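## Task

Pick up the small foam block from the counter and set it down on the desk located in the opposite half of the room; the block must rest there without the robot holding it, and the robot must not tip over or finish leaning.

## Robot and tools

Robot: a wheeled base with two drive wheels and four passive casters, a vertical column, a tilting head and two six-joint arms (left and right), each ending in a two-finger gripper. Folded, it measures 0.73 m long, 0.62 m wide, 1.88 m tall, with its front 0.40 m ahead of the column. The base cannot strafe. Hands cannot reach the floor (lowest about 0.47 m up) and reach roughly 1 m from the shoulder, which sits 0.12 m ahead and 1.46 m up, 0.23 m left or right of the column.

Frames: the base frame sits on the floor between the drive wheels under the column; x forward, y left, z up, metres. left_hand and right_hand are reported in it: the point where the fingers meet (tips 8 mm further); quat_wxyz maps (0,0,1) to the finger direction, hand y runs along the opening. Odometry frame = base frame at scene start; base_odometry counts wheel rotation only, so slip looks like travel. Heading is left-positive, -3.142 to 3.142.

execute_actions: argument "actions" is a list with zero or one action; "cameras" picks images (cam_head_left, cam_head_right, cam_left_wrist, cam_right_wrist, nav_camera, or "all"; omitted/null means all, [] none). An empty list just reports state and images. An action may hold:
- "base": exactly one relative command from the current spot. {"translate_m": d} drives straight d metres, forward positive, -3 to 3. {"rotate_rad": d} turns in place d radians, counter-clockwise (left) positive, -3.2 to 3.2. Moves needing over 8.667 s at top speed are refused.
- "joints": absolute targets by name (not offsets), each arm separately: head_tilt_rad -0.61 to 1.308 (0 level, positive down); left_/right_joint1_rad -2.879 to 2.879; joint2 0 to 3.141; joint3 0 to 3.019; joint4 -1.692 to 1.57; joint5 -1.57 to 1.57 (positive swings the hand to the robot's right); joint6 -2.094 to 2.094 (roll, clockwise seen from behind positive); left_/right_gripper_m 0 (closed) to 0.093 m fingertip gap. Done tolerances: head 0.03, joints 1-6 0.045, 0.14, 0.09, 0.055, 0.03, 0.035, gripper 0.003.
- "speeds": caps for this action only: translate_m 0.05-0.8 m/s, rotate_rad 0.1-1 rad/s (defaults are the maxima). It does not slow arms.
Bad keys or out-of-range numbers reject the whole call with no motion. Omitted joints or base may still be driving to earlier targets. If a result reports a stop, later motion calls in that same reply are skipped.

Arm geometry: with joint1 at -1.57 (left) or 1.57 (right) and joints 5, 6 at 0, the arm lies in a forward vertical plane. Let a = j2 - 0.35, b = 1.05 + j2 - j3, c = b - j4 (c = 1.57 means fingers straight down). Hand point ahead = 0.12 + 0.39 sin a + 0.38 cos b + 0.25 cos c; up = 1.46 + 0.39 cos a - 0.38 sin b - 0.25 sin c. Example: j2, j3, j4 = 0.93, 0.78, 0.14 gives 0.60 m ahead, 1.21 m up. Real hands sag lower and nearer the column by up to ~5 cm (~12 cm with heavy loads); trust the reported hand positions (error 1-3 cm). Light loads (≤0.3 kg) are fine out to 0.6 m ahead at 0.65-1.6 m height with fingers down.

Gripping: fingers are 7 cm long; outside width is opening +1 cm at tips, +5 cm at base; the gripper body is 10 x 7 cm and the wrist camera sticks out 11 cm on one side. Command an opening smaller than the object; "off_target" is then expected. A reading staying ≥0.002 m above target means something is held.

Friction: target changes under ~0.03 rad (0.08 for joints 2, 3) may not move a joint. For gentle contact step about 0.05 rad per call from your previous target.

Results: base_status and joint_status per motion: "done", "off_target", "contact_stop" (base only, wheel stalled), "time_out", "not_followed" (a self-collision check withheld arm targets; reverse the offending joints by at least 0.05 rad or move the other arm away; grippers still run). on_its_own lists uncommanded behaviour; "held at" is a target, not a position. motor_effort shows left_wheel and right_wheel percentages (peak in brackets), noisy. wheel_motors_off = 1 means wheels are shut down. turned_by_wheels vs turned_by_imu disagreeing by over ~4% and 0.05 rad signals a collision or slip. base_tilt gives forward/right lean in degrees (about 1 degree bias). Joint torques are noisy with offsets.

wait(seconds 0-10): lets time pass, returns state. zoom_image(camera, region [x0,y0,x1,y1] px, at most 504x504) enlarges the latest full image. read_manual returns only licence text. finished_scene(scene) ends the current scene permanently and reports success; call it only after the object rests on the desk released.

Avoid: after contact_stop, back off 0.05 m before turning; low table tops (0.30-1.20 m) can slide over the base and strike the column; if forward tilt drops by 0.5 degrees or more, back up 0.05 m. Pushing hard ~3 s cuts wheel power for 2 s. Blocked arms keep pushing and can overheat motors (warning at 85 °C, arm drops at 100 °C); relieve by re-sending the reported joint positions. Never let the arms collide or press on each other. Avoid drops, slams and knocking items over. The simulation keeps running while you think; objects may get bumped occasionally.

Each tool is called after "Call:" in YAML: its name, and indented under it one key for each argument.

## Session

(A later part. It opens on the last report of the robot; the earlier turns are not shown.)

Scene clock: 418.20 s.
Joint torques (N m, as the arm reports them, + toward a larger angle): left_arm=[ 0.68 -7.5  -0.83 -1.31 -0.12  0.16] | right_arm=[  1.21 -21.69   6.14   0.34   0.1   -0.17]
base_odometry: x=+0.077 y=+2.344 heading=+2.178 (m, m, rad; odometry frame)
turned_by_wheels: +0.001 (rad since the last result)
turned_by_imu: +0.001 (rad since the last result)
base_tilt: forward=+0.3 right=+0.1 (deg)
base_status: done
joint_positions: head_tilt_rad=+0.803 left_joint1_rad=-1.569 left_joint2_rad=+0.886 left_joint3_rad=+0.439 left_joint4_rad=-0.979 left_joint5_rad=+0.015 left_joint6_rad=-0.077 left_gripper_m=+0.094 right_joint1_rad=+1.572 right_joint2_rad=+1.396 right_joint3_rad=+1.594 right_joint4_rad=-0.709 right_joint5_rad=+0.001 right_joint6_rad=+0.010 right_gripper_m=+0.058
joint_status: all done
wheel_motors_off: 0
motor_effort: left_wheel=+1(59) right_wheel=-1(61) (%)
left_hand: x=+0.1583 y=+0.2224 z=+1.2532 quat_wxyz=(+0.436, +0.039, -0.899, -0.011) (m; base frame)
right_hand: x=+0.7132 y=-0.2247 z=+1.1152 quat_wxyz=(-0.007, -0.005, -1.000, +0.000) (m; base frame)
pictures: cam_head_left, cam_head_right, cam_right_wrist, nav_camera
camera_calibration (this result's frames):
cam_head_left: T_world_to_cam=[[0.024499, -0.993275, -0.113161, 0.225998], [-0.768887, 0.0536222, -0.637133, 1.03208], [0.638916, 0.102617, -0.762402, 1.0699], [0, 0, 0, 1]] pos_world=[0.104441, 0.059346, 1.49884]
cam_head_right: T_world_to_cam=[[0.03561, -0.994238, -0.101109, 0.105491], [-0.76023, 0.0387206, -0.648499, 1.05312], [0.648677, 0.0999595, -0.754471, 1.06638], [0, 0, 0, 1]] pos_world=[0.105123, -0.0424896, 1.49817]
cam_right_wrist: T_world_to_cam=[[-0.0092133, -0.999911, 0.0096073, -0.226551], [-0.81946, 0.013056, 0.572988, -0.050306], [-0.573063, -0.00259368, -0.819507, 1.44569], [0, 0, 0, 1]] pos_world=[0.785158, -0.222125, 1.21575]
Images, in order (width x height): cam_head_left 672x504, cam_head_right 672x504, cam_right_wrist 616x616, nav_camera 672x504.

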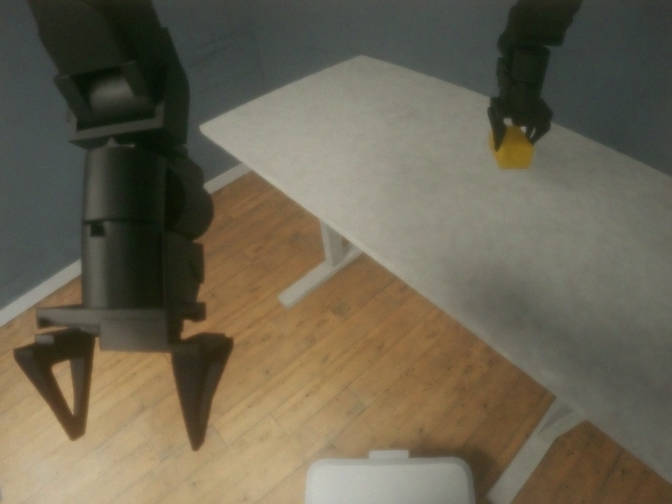

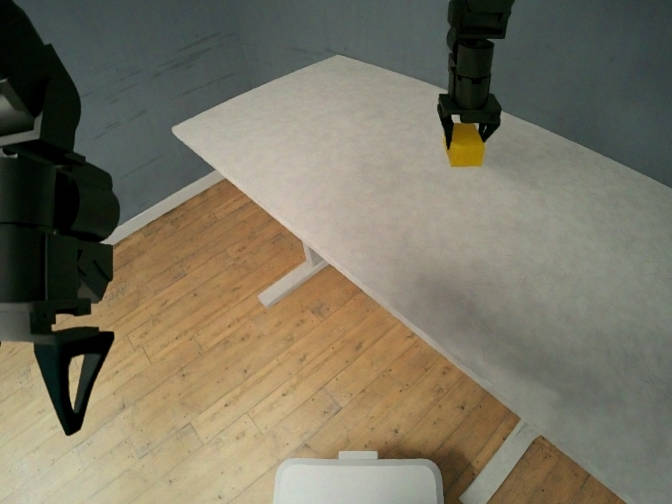

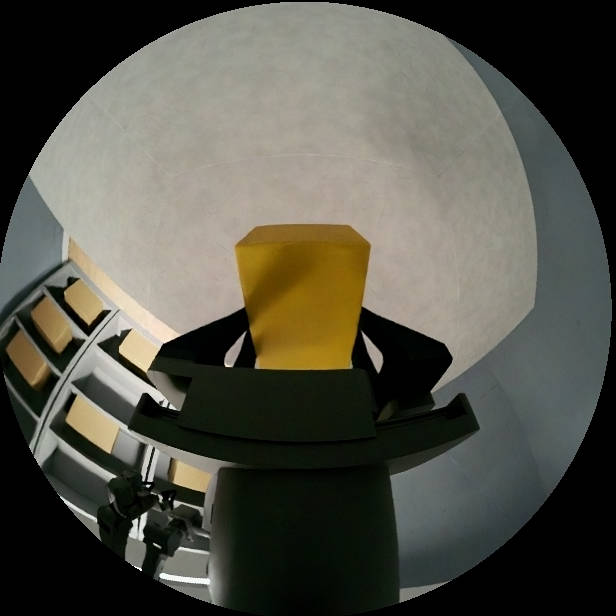

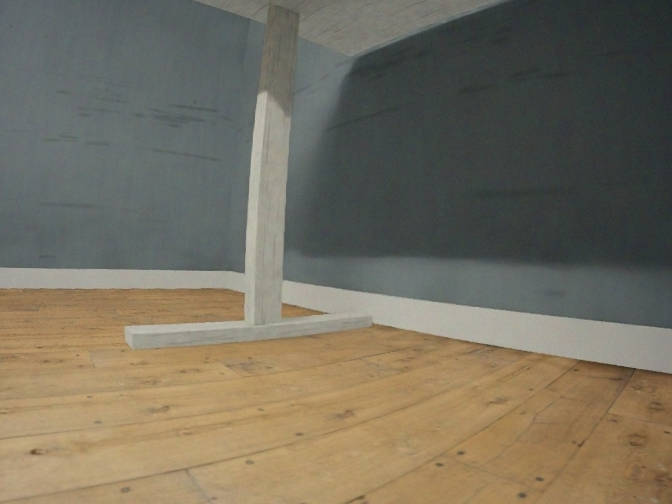

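Call:
execute_actions:
  actions:
    - {"joints": {"right_joint2_rad": 1.56, "right_joint3_rad": 1.66, "right_joint4_rad": -0.62, "right_gripper_m": 0.045}}
  cameras: ["cam_head_left", "cam_head_right", "cam_right_wrist"]

Scene clock: 431.83 s.
Joint torques (N m, as the arm reports them, + toward a larger angle): left_arm=[ 0.44 -7.61 -0.76 -1.22 -0.12  0.15] | right_arm=[  1.19 -23.54   5.83   0.79   0.09  -0.17]
base_odometry: x=+0.077 y=+2.344 heading=+2.178 (m, m, rad; odometry frame)
turned_by_wheels: +0.000 (rad since the last result)
turned_by_imu: +0.001 (rad since the last result)
base_tilt: forward=+0.5 right=+0.0 (deg)
base_status: not commanded
joint_positions: head_tilt_rad=+0.803 left_joint1_rad=-1.569 left_joint2_rad=+0.886 left_joint3_rad=+0.439 left_joint4_rad=-0.979 left_joint5_rad=+0.015 left_joint6_rad=-0.077 left_gripper_m=+0.094 right_joint1_rad=+1.572 right_joint2_rad=+1.573 right_joint3_rad=+1.647 right_joint4_rad=-0.623 right_joint5_rad=+0.001 right_joint6_rad=+0.010 right_gripper_m=+0.058
joint_status: right_gripper_m off_target (ended at +0.058, target +0.045); the others done
wheel_motors_off: 0
motor_effort: left_wheel=+2(2) right_wheel=-2(2) (%)
left_hand: x=+0.1583 y=+0.2224 z=+1.2532 quat_wxyz=(+0.436, +0.039, -0.899, -0.011) (m; base frame)
right_hand: x=+0.6944 y=-0.2246 z=+1.0241 quat_wxyz=(+0.013, -0.005, -1.000, +0.000) (m; base frame)
pictures: cam_head_left, cam_head_right, cam_right_wrist
camera_calibration (this result's frames):
cam_head_left: T_world_to_cam=[[0.024499, -0.993275, -0.113161, 0.225998], [-0.768887, 0.0536222, -0.637133, 1.03208], [0.638916, 0.102617, -0.762402, 1.0699], [0, 0, 0, 1]] pos_world=[0.104441, 0.059346, 1.49884]
cam_head_right: T_world_to_cam=[[0.03561, -0.994238, -0.101109, 0.105491], [-0.76023, 0.0387206, -0.648499, 1.05312], [0.648677, 0.0999595, -0.754471, 1.06638], [0, 0, 0, 1]] pos_world=[0.105123, -0.0424896, 1.49817]
cam_right_wrist: T_world_to_cam=[[-0.00877595, -0.999912, 0.00999095, -0.22644], [-0.79632, 0.0130315, 0.604736, -0.0621634], [-0.604812, -0.00264886, -0.796364, 1.35856], [0, 0, 0, 1]] pos_world=[0.770183, -0.222011, 1.12176]
Images, in order (width x height): cam_head_left 672x504, cam_head_right 672x504, cam_right_wrist 616x616.

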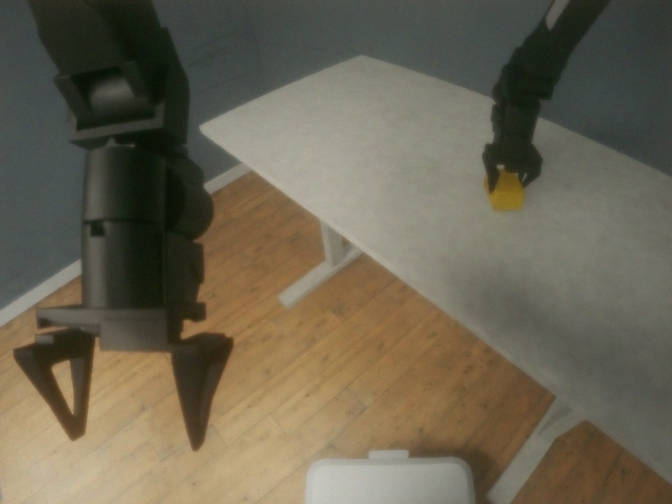

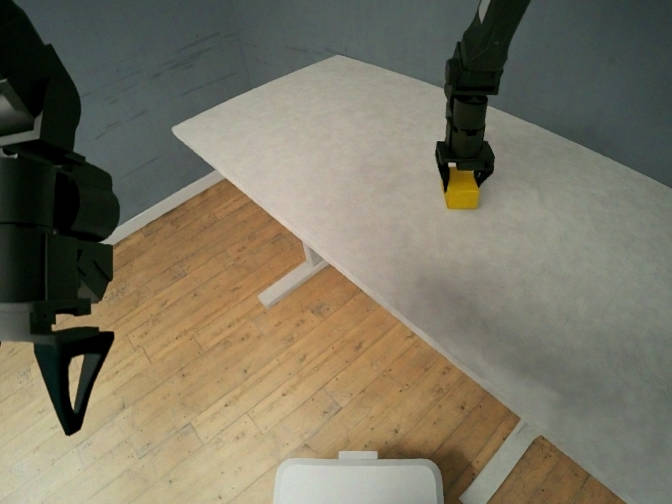

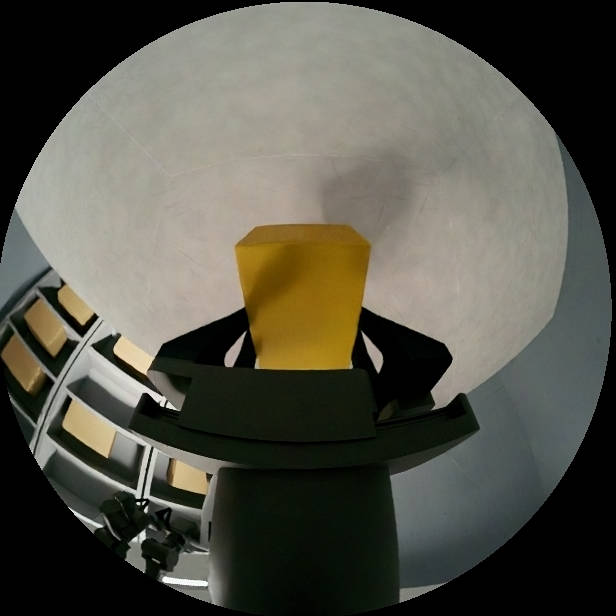

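Call:
execute_actions:
  actions:
    - {"joints": {"right_joint2_rad": 1.625, "right_joint4_rad": -0.55, "right_gripper_m": 0.045}}
  cameras: ["cam_head_right", "cam_right_wrist"]

Scene clock: 440.40 s.
Joint torques (N m, as the arm reports them, + toward a larger angle): left_arm=[ 0.16 -7.2  -0.92 -1.25 -0.1   0.14] | right_arm=[  1.23 -20.98   5.58   1.18   0.1   -0.17]
base_odometry: x=+0.077 y=+2.344 heading=+2.178 (m, m, rad; odometry frame)
turned_by_wheels: +0.000 (rad since the last result)
turned_by_imu: +0.001 (rad since the last result)
base_tilt: forward=+0.5 right=+0.0 (deg)
base_status: not commanded
joint_positions: head_tilt_rad=+0.803 left_joint1_rad=-1.569 left_joint2_rad=+0.886 left_joint3_rad=+0.439 left_joint4_rad=-0.979 left_joint5_rad=+0.015 left_joint6_rad=-0.077 left_gripper_m=+0.094 right_joint1_rad=+1.572 right_joint2_rad=+1.610 right_joint3_rad=+1.647 right_joint4_rad=-0.561 right_joint5_rad=+0.001 right_joint6_rad=+0.010 right_gripper_m=+0.058
joint_status: right_gripper_m off_target (ended at +0.058, target +0.045); the others done
wheel_motors_off: 0
motor_effort: left_wheel=+2(2) right_wheel=-1(1) (%)
left_hand: x=+0.1583 y=+0.2224 z=+1.2532 quat_wxyz=(+0.436, +0.039, -0.899, -0.011) (m; base frame)
right_hand: x=+0.6934 y=-0.2246 z=+1.0030 quat_wxyz=(+0.000, -0.005, -1.000, +0.000) (m; base frame)
pictures: cam_head_right, cam_right_wrist
camera_calibration (this result's frames):
cam_head_right: T_world_to_cam=[[0.03561, -0.994238, -0.101109, 0.105491], [-0.76023, 0.0387206, -0.648499, 1.05312], [0.648677, 0.0999595, -0.754471, 1.06638], [0, 0, 0, 1]] pos_world=[0.105123, -0.0424896, 1.49817]
cam_right_wrist: T_world_to_cam=[[-0.00906216, -0.999911, 0.00974334, -0.225763], [-0.811514, 0.0130472, 0.584188, -0.0190005], [-0.584263, -0.00261286, -0.81156, 1.3422], [0, 0, 0, 1]] pos_world=[0.766733, -0.221988, 1.10258]
Images, in order (width x height): cam_head_right 672x504, cam_right_wrist 616x616.

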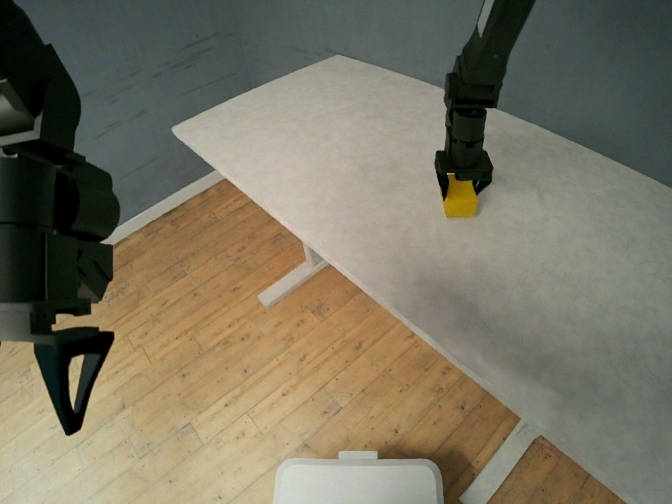

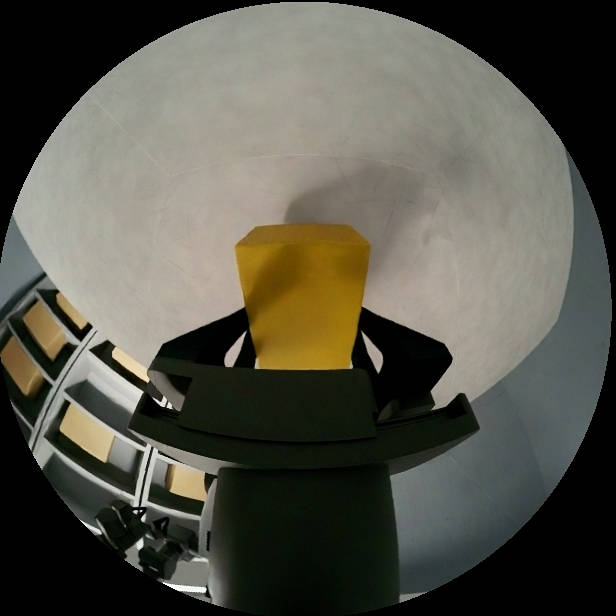

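Call:
execute_actions:
  actions:
    - {"joints": {"right_joint2_rad": 1.652, "right_joint4_rad": -0.53, "right_gripper_m": 0.045}}
  cameras: ["cam_head_right", "cam_right_wrist"]

Scene clock: 445.37 s.
Joint torques (N m, as the arm reports them, + toward a larger angle): left_arm=[ 0.51 -7.62 -0.85 -1.3  -0.08  0.14] | right_arm=[  1.2  -20.58   5.48   1.19   0.1   -0.17]
base_odometry: x=+0.077 y=+2.344 heading=+2.178 (m, m, rad; odometry frame)
turned_by_wheels: +0.000 (rad since the last result)
turned_by_imu: +0.001 (rad since the last result)
base_tilt: forward=+0.4 right=+0.0 (deg)
base_status: not commanded
joint_positions: head_tilt_rad=+0.803 left_joint1_rad=-1.569 left_joint2_rad=+0.886 left_joint3_rad=+0.439 left_joint4_rad=-0.979 left_joint5_rad=+0.015 left_joint6_rad=-0.077 left_gripper_m=+0.094 right_joint1_rad=+1.572 right_joint2_rad=+1.634 right_joint3_rad=+1.647 right_joint4_rad=-0.542 right_joint5_rad=+0.001 right_joint6_rad=+0.010 right_gripper_m=+0.058
joint_status: right_gripper_m off_target (ended at +0.058, target +0.045); the others done
wheel_motors_off: 0
motor_effort: left_wheel=+2(3) right_wheel=-1(2) (%)
left_hand: x=+0.1583 y=+0.2224 z=+1.2532 quat_wxyz=(+0.436, +0.039, -0.899, -0.011) (m; base frame)
right_hand: x=+0.6870 y=-0.2246 z=+0.9894 quat_wxyz=(+0.003, -0.005, -1.000, +0.000) (m; base frame)
pictures: cam_head_right, cam_right_wrist
camera_calibration (this result's frames):
cam_head_right: T_world_to_cam=[[0.03561, -0.994238, -0.101109, 0.105491], [-0.76023, 0.0387206, -0.648499, 1.05312], [0.648677, 0.0999595, -0.754471, 1.06638], [0, 0, 0, 1]] pos_world=[0.105123, -0.0424896, 1.49817]
cam_right_wrist: T_world_to_cam=[[-0.00900288, -0.999911, 0.00979568, -0.225768], [-0.808382, 0.0130438, 0.588513, -0.0227159], [-0.588589, -0.00262035, -0.808428, 1.32724], [0, 0, 0, 1]] pos_world=[0.760802, -0.221974, 1.08856]
Images, in order (width x height): cam_head_right 672x504, cam_right_wrist 616x616.

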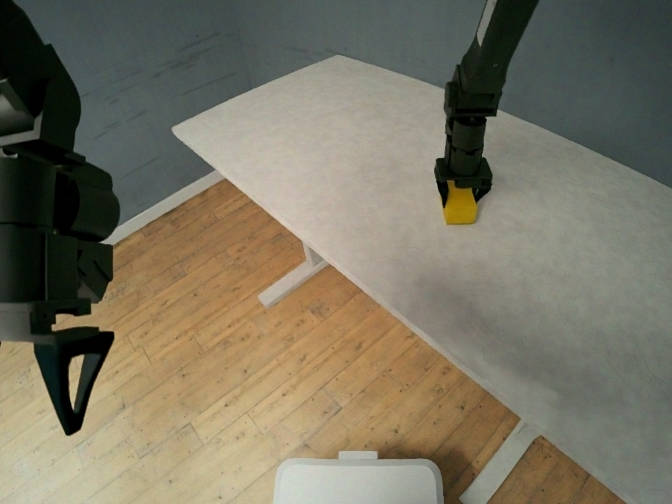

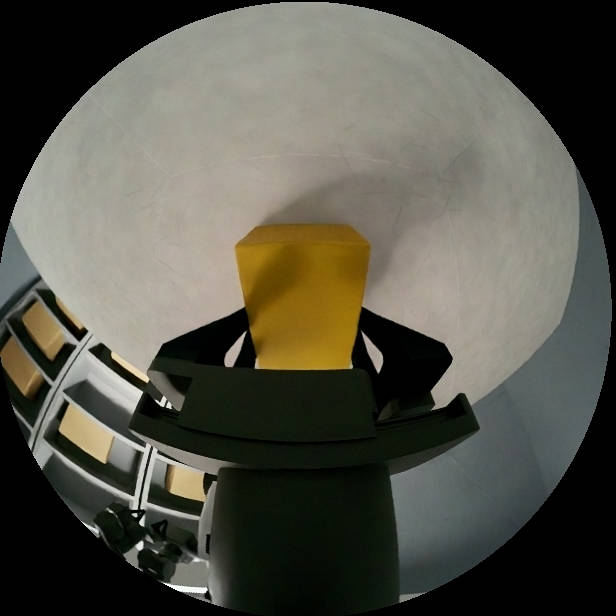

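Call:
zoom_image:
  camera: "cam_right_wrist"
  region: [200, 150, 440, 330]

Region (200, 150, 440, 330) of cam_right_wrist's 616x616 image, scaled by 2.100, with more detail than that image has; it fills the top 378 rows of this view, and the rest is white.

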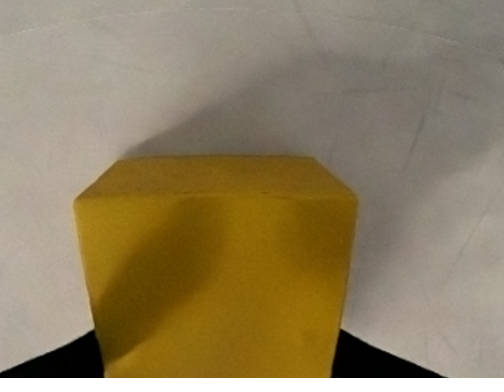

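Call:
execute_actions:
  actions:
    - {"joints": {"right_joint2_rad": 1.64, "right_gripper_m": 0.093}}
  cameras: ["cam_right_wrist"]

Call:
execute_actions:
  actions:
    - {"joints": {"right_joint2_rad": 1.45, "right_joint4_rad": -0.7}}
  cameras: ["cam_head_left", "cam_head_right", "cam_right_wrist"]

Scene clock: 451.90 s.
Joint torques (N m, as the arm reports them, + toward a larger angle): left_arm=[ 0.6  -7.64 -0.97 -1.23 -0.12  0.15] | right_arm=[  1.21 -21.74   5.41   1.21   0.1   -0.17]
base_odometry: x=+0.077 y=+2.344 heading=+2.178 (m, m, rad; odometry frame)
turned_by_wheels: +0.000 (rad since the last result)
turned_by_imu: +0.001 (rad since the last result)
base_tilt: forward=+0.4 right=-0.1 (deg)
base_status: not commanded
joint_positions: head_tilt_rad=+0.803 left_joint1_rad=-1.569 left_joint2_rad=+0.886 left_joint3_rad=+0.439 left_joint4_rad=-0.979 left_joint5_rad=+0.015 left_joint6_rad=-0.077 left_gripper_m=+0.094 right_joint1_rad=+1.572 right_joint2_rad=+1.634 right_joint3_rad=+1.647 right_joint4_rad=-0.542 right_joint5_rad=+0.001 right_joint6_rad=+0.010 right_gripper_m=+0.093
joint_status: all done
wheel_motors_off: 0
motor_effort: left_wheel=+2(2) right_wheel=-2(2) (%)
left_hand: x=+0.1583 y=+0.2224 z=+1.2532 quat_wxyz=(+0.436, +0.039, -0.899, -0.011) (m; base frame)
right_hand: x=+0.6870 y=-0.2246 z=+0.9894 quat_wxyz=(+0.003, -0.005, -1.000, +0.000) (m; base frame)
pictures: cam_right_wrist
camera_calibration (this result's frames):
cam_right_wrist: T_world_to_cam=[[-0.00900288, -0.999911, 0.00979568, -0.225768], [-0.808382, 0.0130438, 0.588513, -0.0227159], [-0.588589, -0.00262035, -0.808428, 1.32724], [0, 0, 0, 1]] pos_world=[0.760802, -0.221974, 1.08856]
Images, in order (width x height): cam_right_wrist 616x616.

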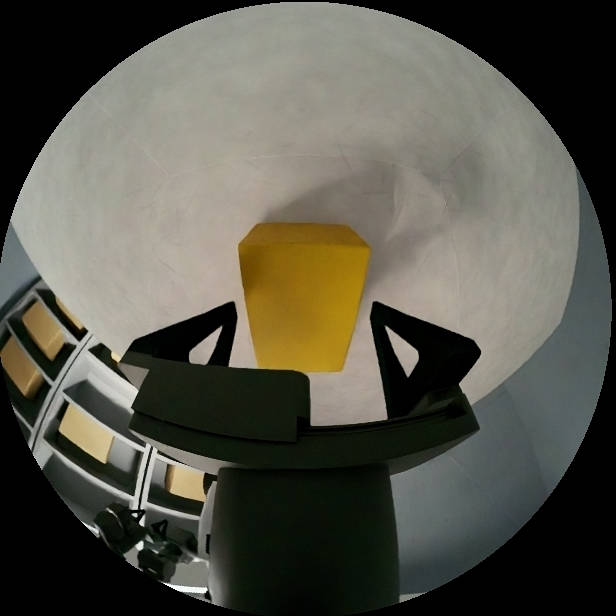

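Scene clock: 453.03 s.
Joint torques (N m, as the arm reports them, + toward a larger angle): left_arm=[ 1.01 -7.22 -0.9  -1.24 -0.05  0.14] | right_arm=[  1.31 -21.21   6.63   0.44   0.09  -0.17]
base_odometry: x=+0.077 y=+2.344 heading=+2.178 (m, m, rad; odometry frame)
turned_by_wheels: +0.000 (rad since the last result)
turned_by_imu: +0.000 (rad since the last result)
base_tilt: forward=+0.5 right=-0.1 (deg)
base_status: not commanded
joint_positions: head_tilt_rad=+0.803 left_joint1_rad=-1.569 left_joint2_rad=+0.886 left_joint3_rad=+0.439 left_joint4_rad=-0.979 left_joint5_rad=+0.015 left_joint6_rad=-0.077 left_gripper_m=+0.094 right_joint1_rad=+1.572 right_joint2_rad=+1.428 right_joint3_rad=+1.652 right_joint4_rad=-0.690 right_joint5_rad=+0.001 right_joint6_rad=+0.010 right_gripper_m=+0.093
joint_status: all done
wheel_motors_off: 0
motor_effort: left_wheel=+2(3) right_wheel=-1(1) (%)
left_hand: x=+0.1583 y=+0.2224 z=+1.2532 quat_wxyz=(+0.436, +0.039, -0.899, -0.011) (m; base frame)
right_hand: x=+0.7377 y=-0.2247 z=+1.1116 quat_wxyz=(-0.029, -0.005, -1.000, +0.000) (m; base frame)
pictures: cam_head_left, cam_head_right, cam_right_wrist
camera_calibration (this result's frames):
cam_head_left: T_world_to_cam=[[0.024499, -0.993275, -0.113161, 0.225998], [-0.768887, 0.0536222, -0.637133, 1.03208], [0.638916, 0.102617, -0.762402, 1.0699], [0, 0, 0, 1]] pos_world=[0.104441, 0.059346, 1.49884]
cam_head_right: T_world_to_cam=[[0.0356101, -0.994238, -0.101109, 0.105491], [-0.76023, 0.0387206, -0.648499, 1.05313], [0.648677, 0.0999595, -0.754471, 1.06638], [0, 0, 0, 1]] pos_world=[0.105123, -0.0424896, 1.49817]
cam_right_wrist: T_world_to_cam=[[-0.00969937, -0.999911, 0.00914308, -0.225393], [-0.844617, 0.0130869, 0.535211, 0.0323566], [-0.535284, -0.00253119, -0.844669, 1.45695], [0, 0, 0, 1]] pos_world=[0.805025, -0.222109, 1.21538]
Images, in order (width x height): cam_head_left 672x504, cam_head_right 672x504, cam_right_wrist 616x616.

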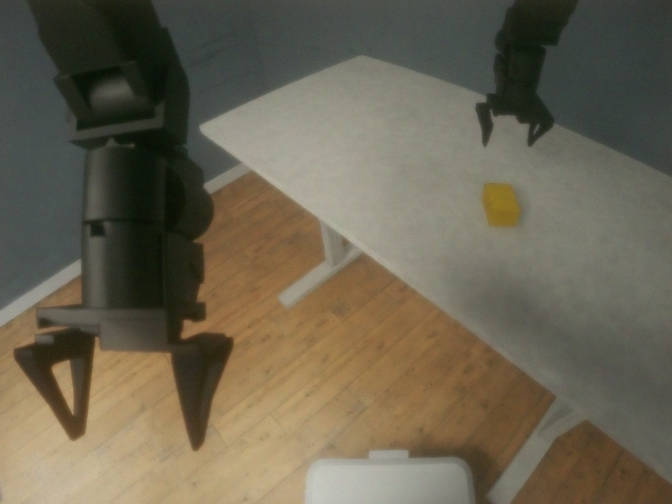

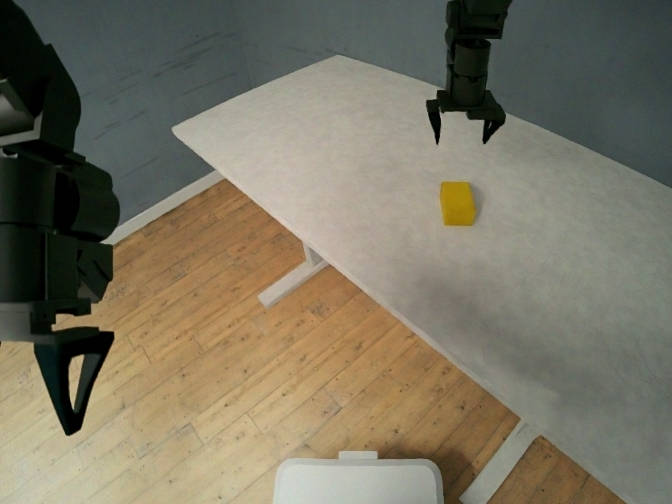

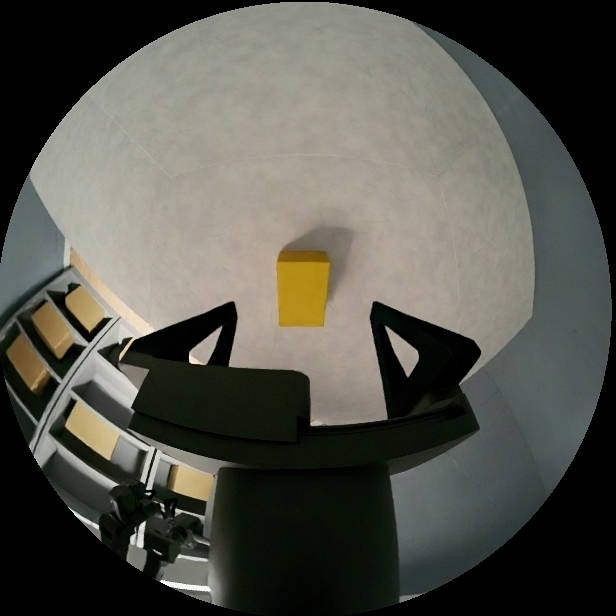

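The block is resting on the desk, well inside the edges, and the gripper is clear of it.

Call:
finished_scene:
  scene: 2

The scene is finished: the task was done.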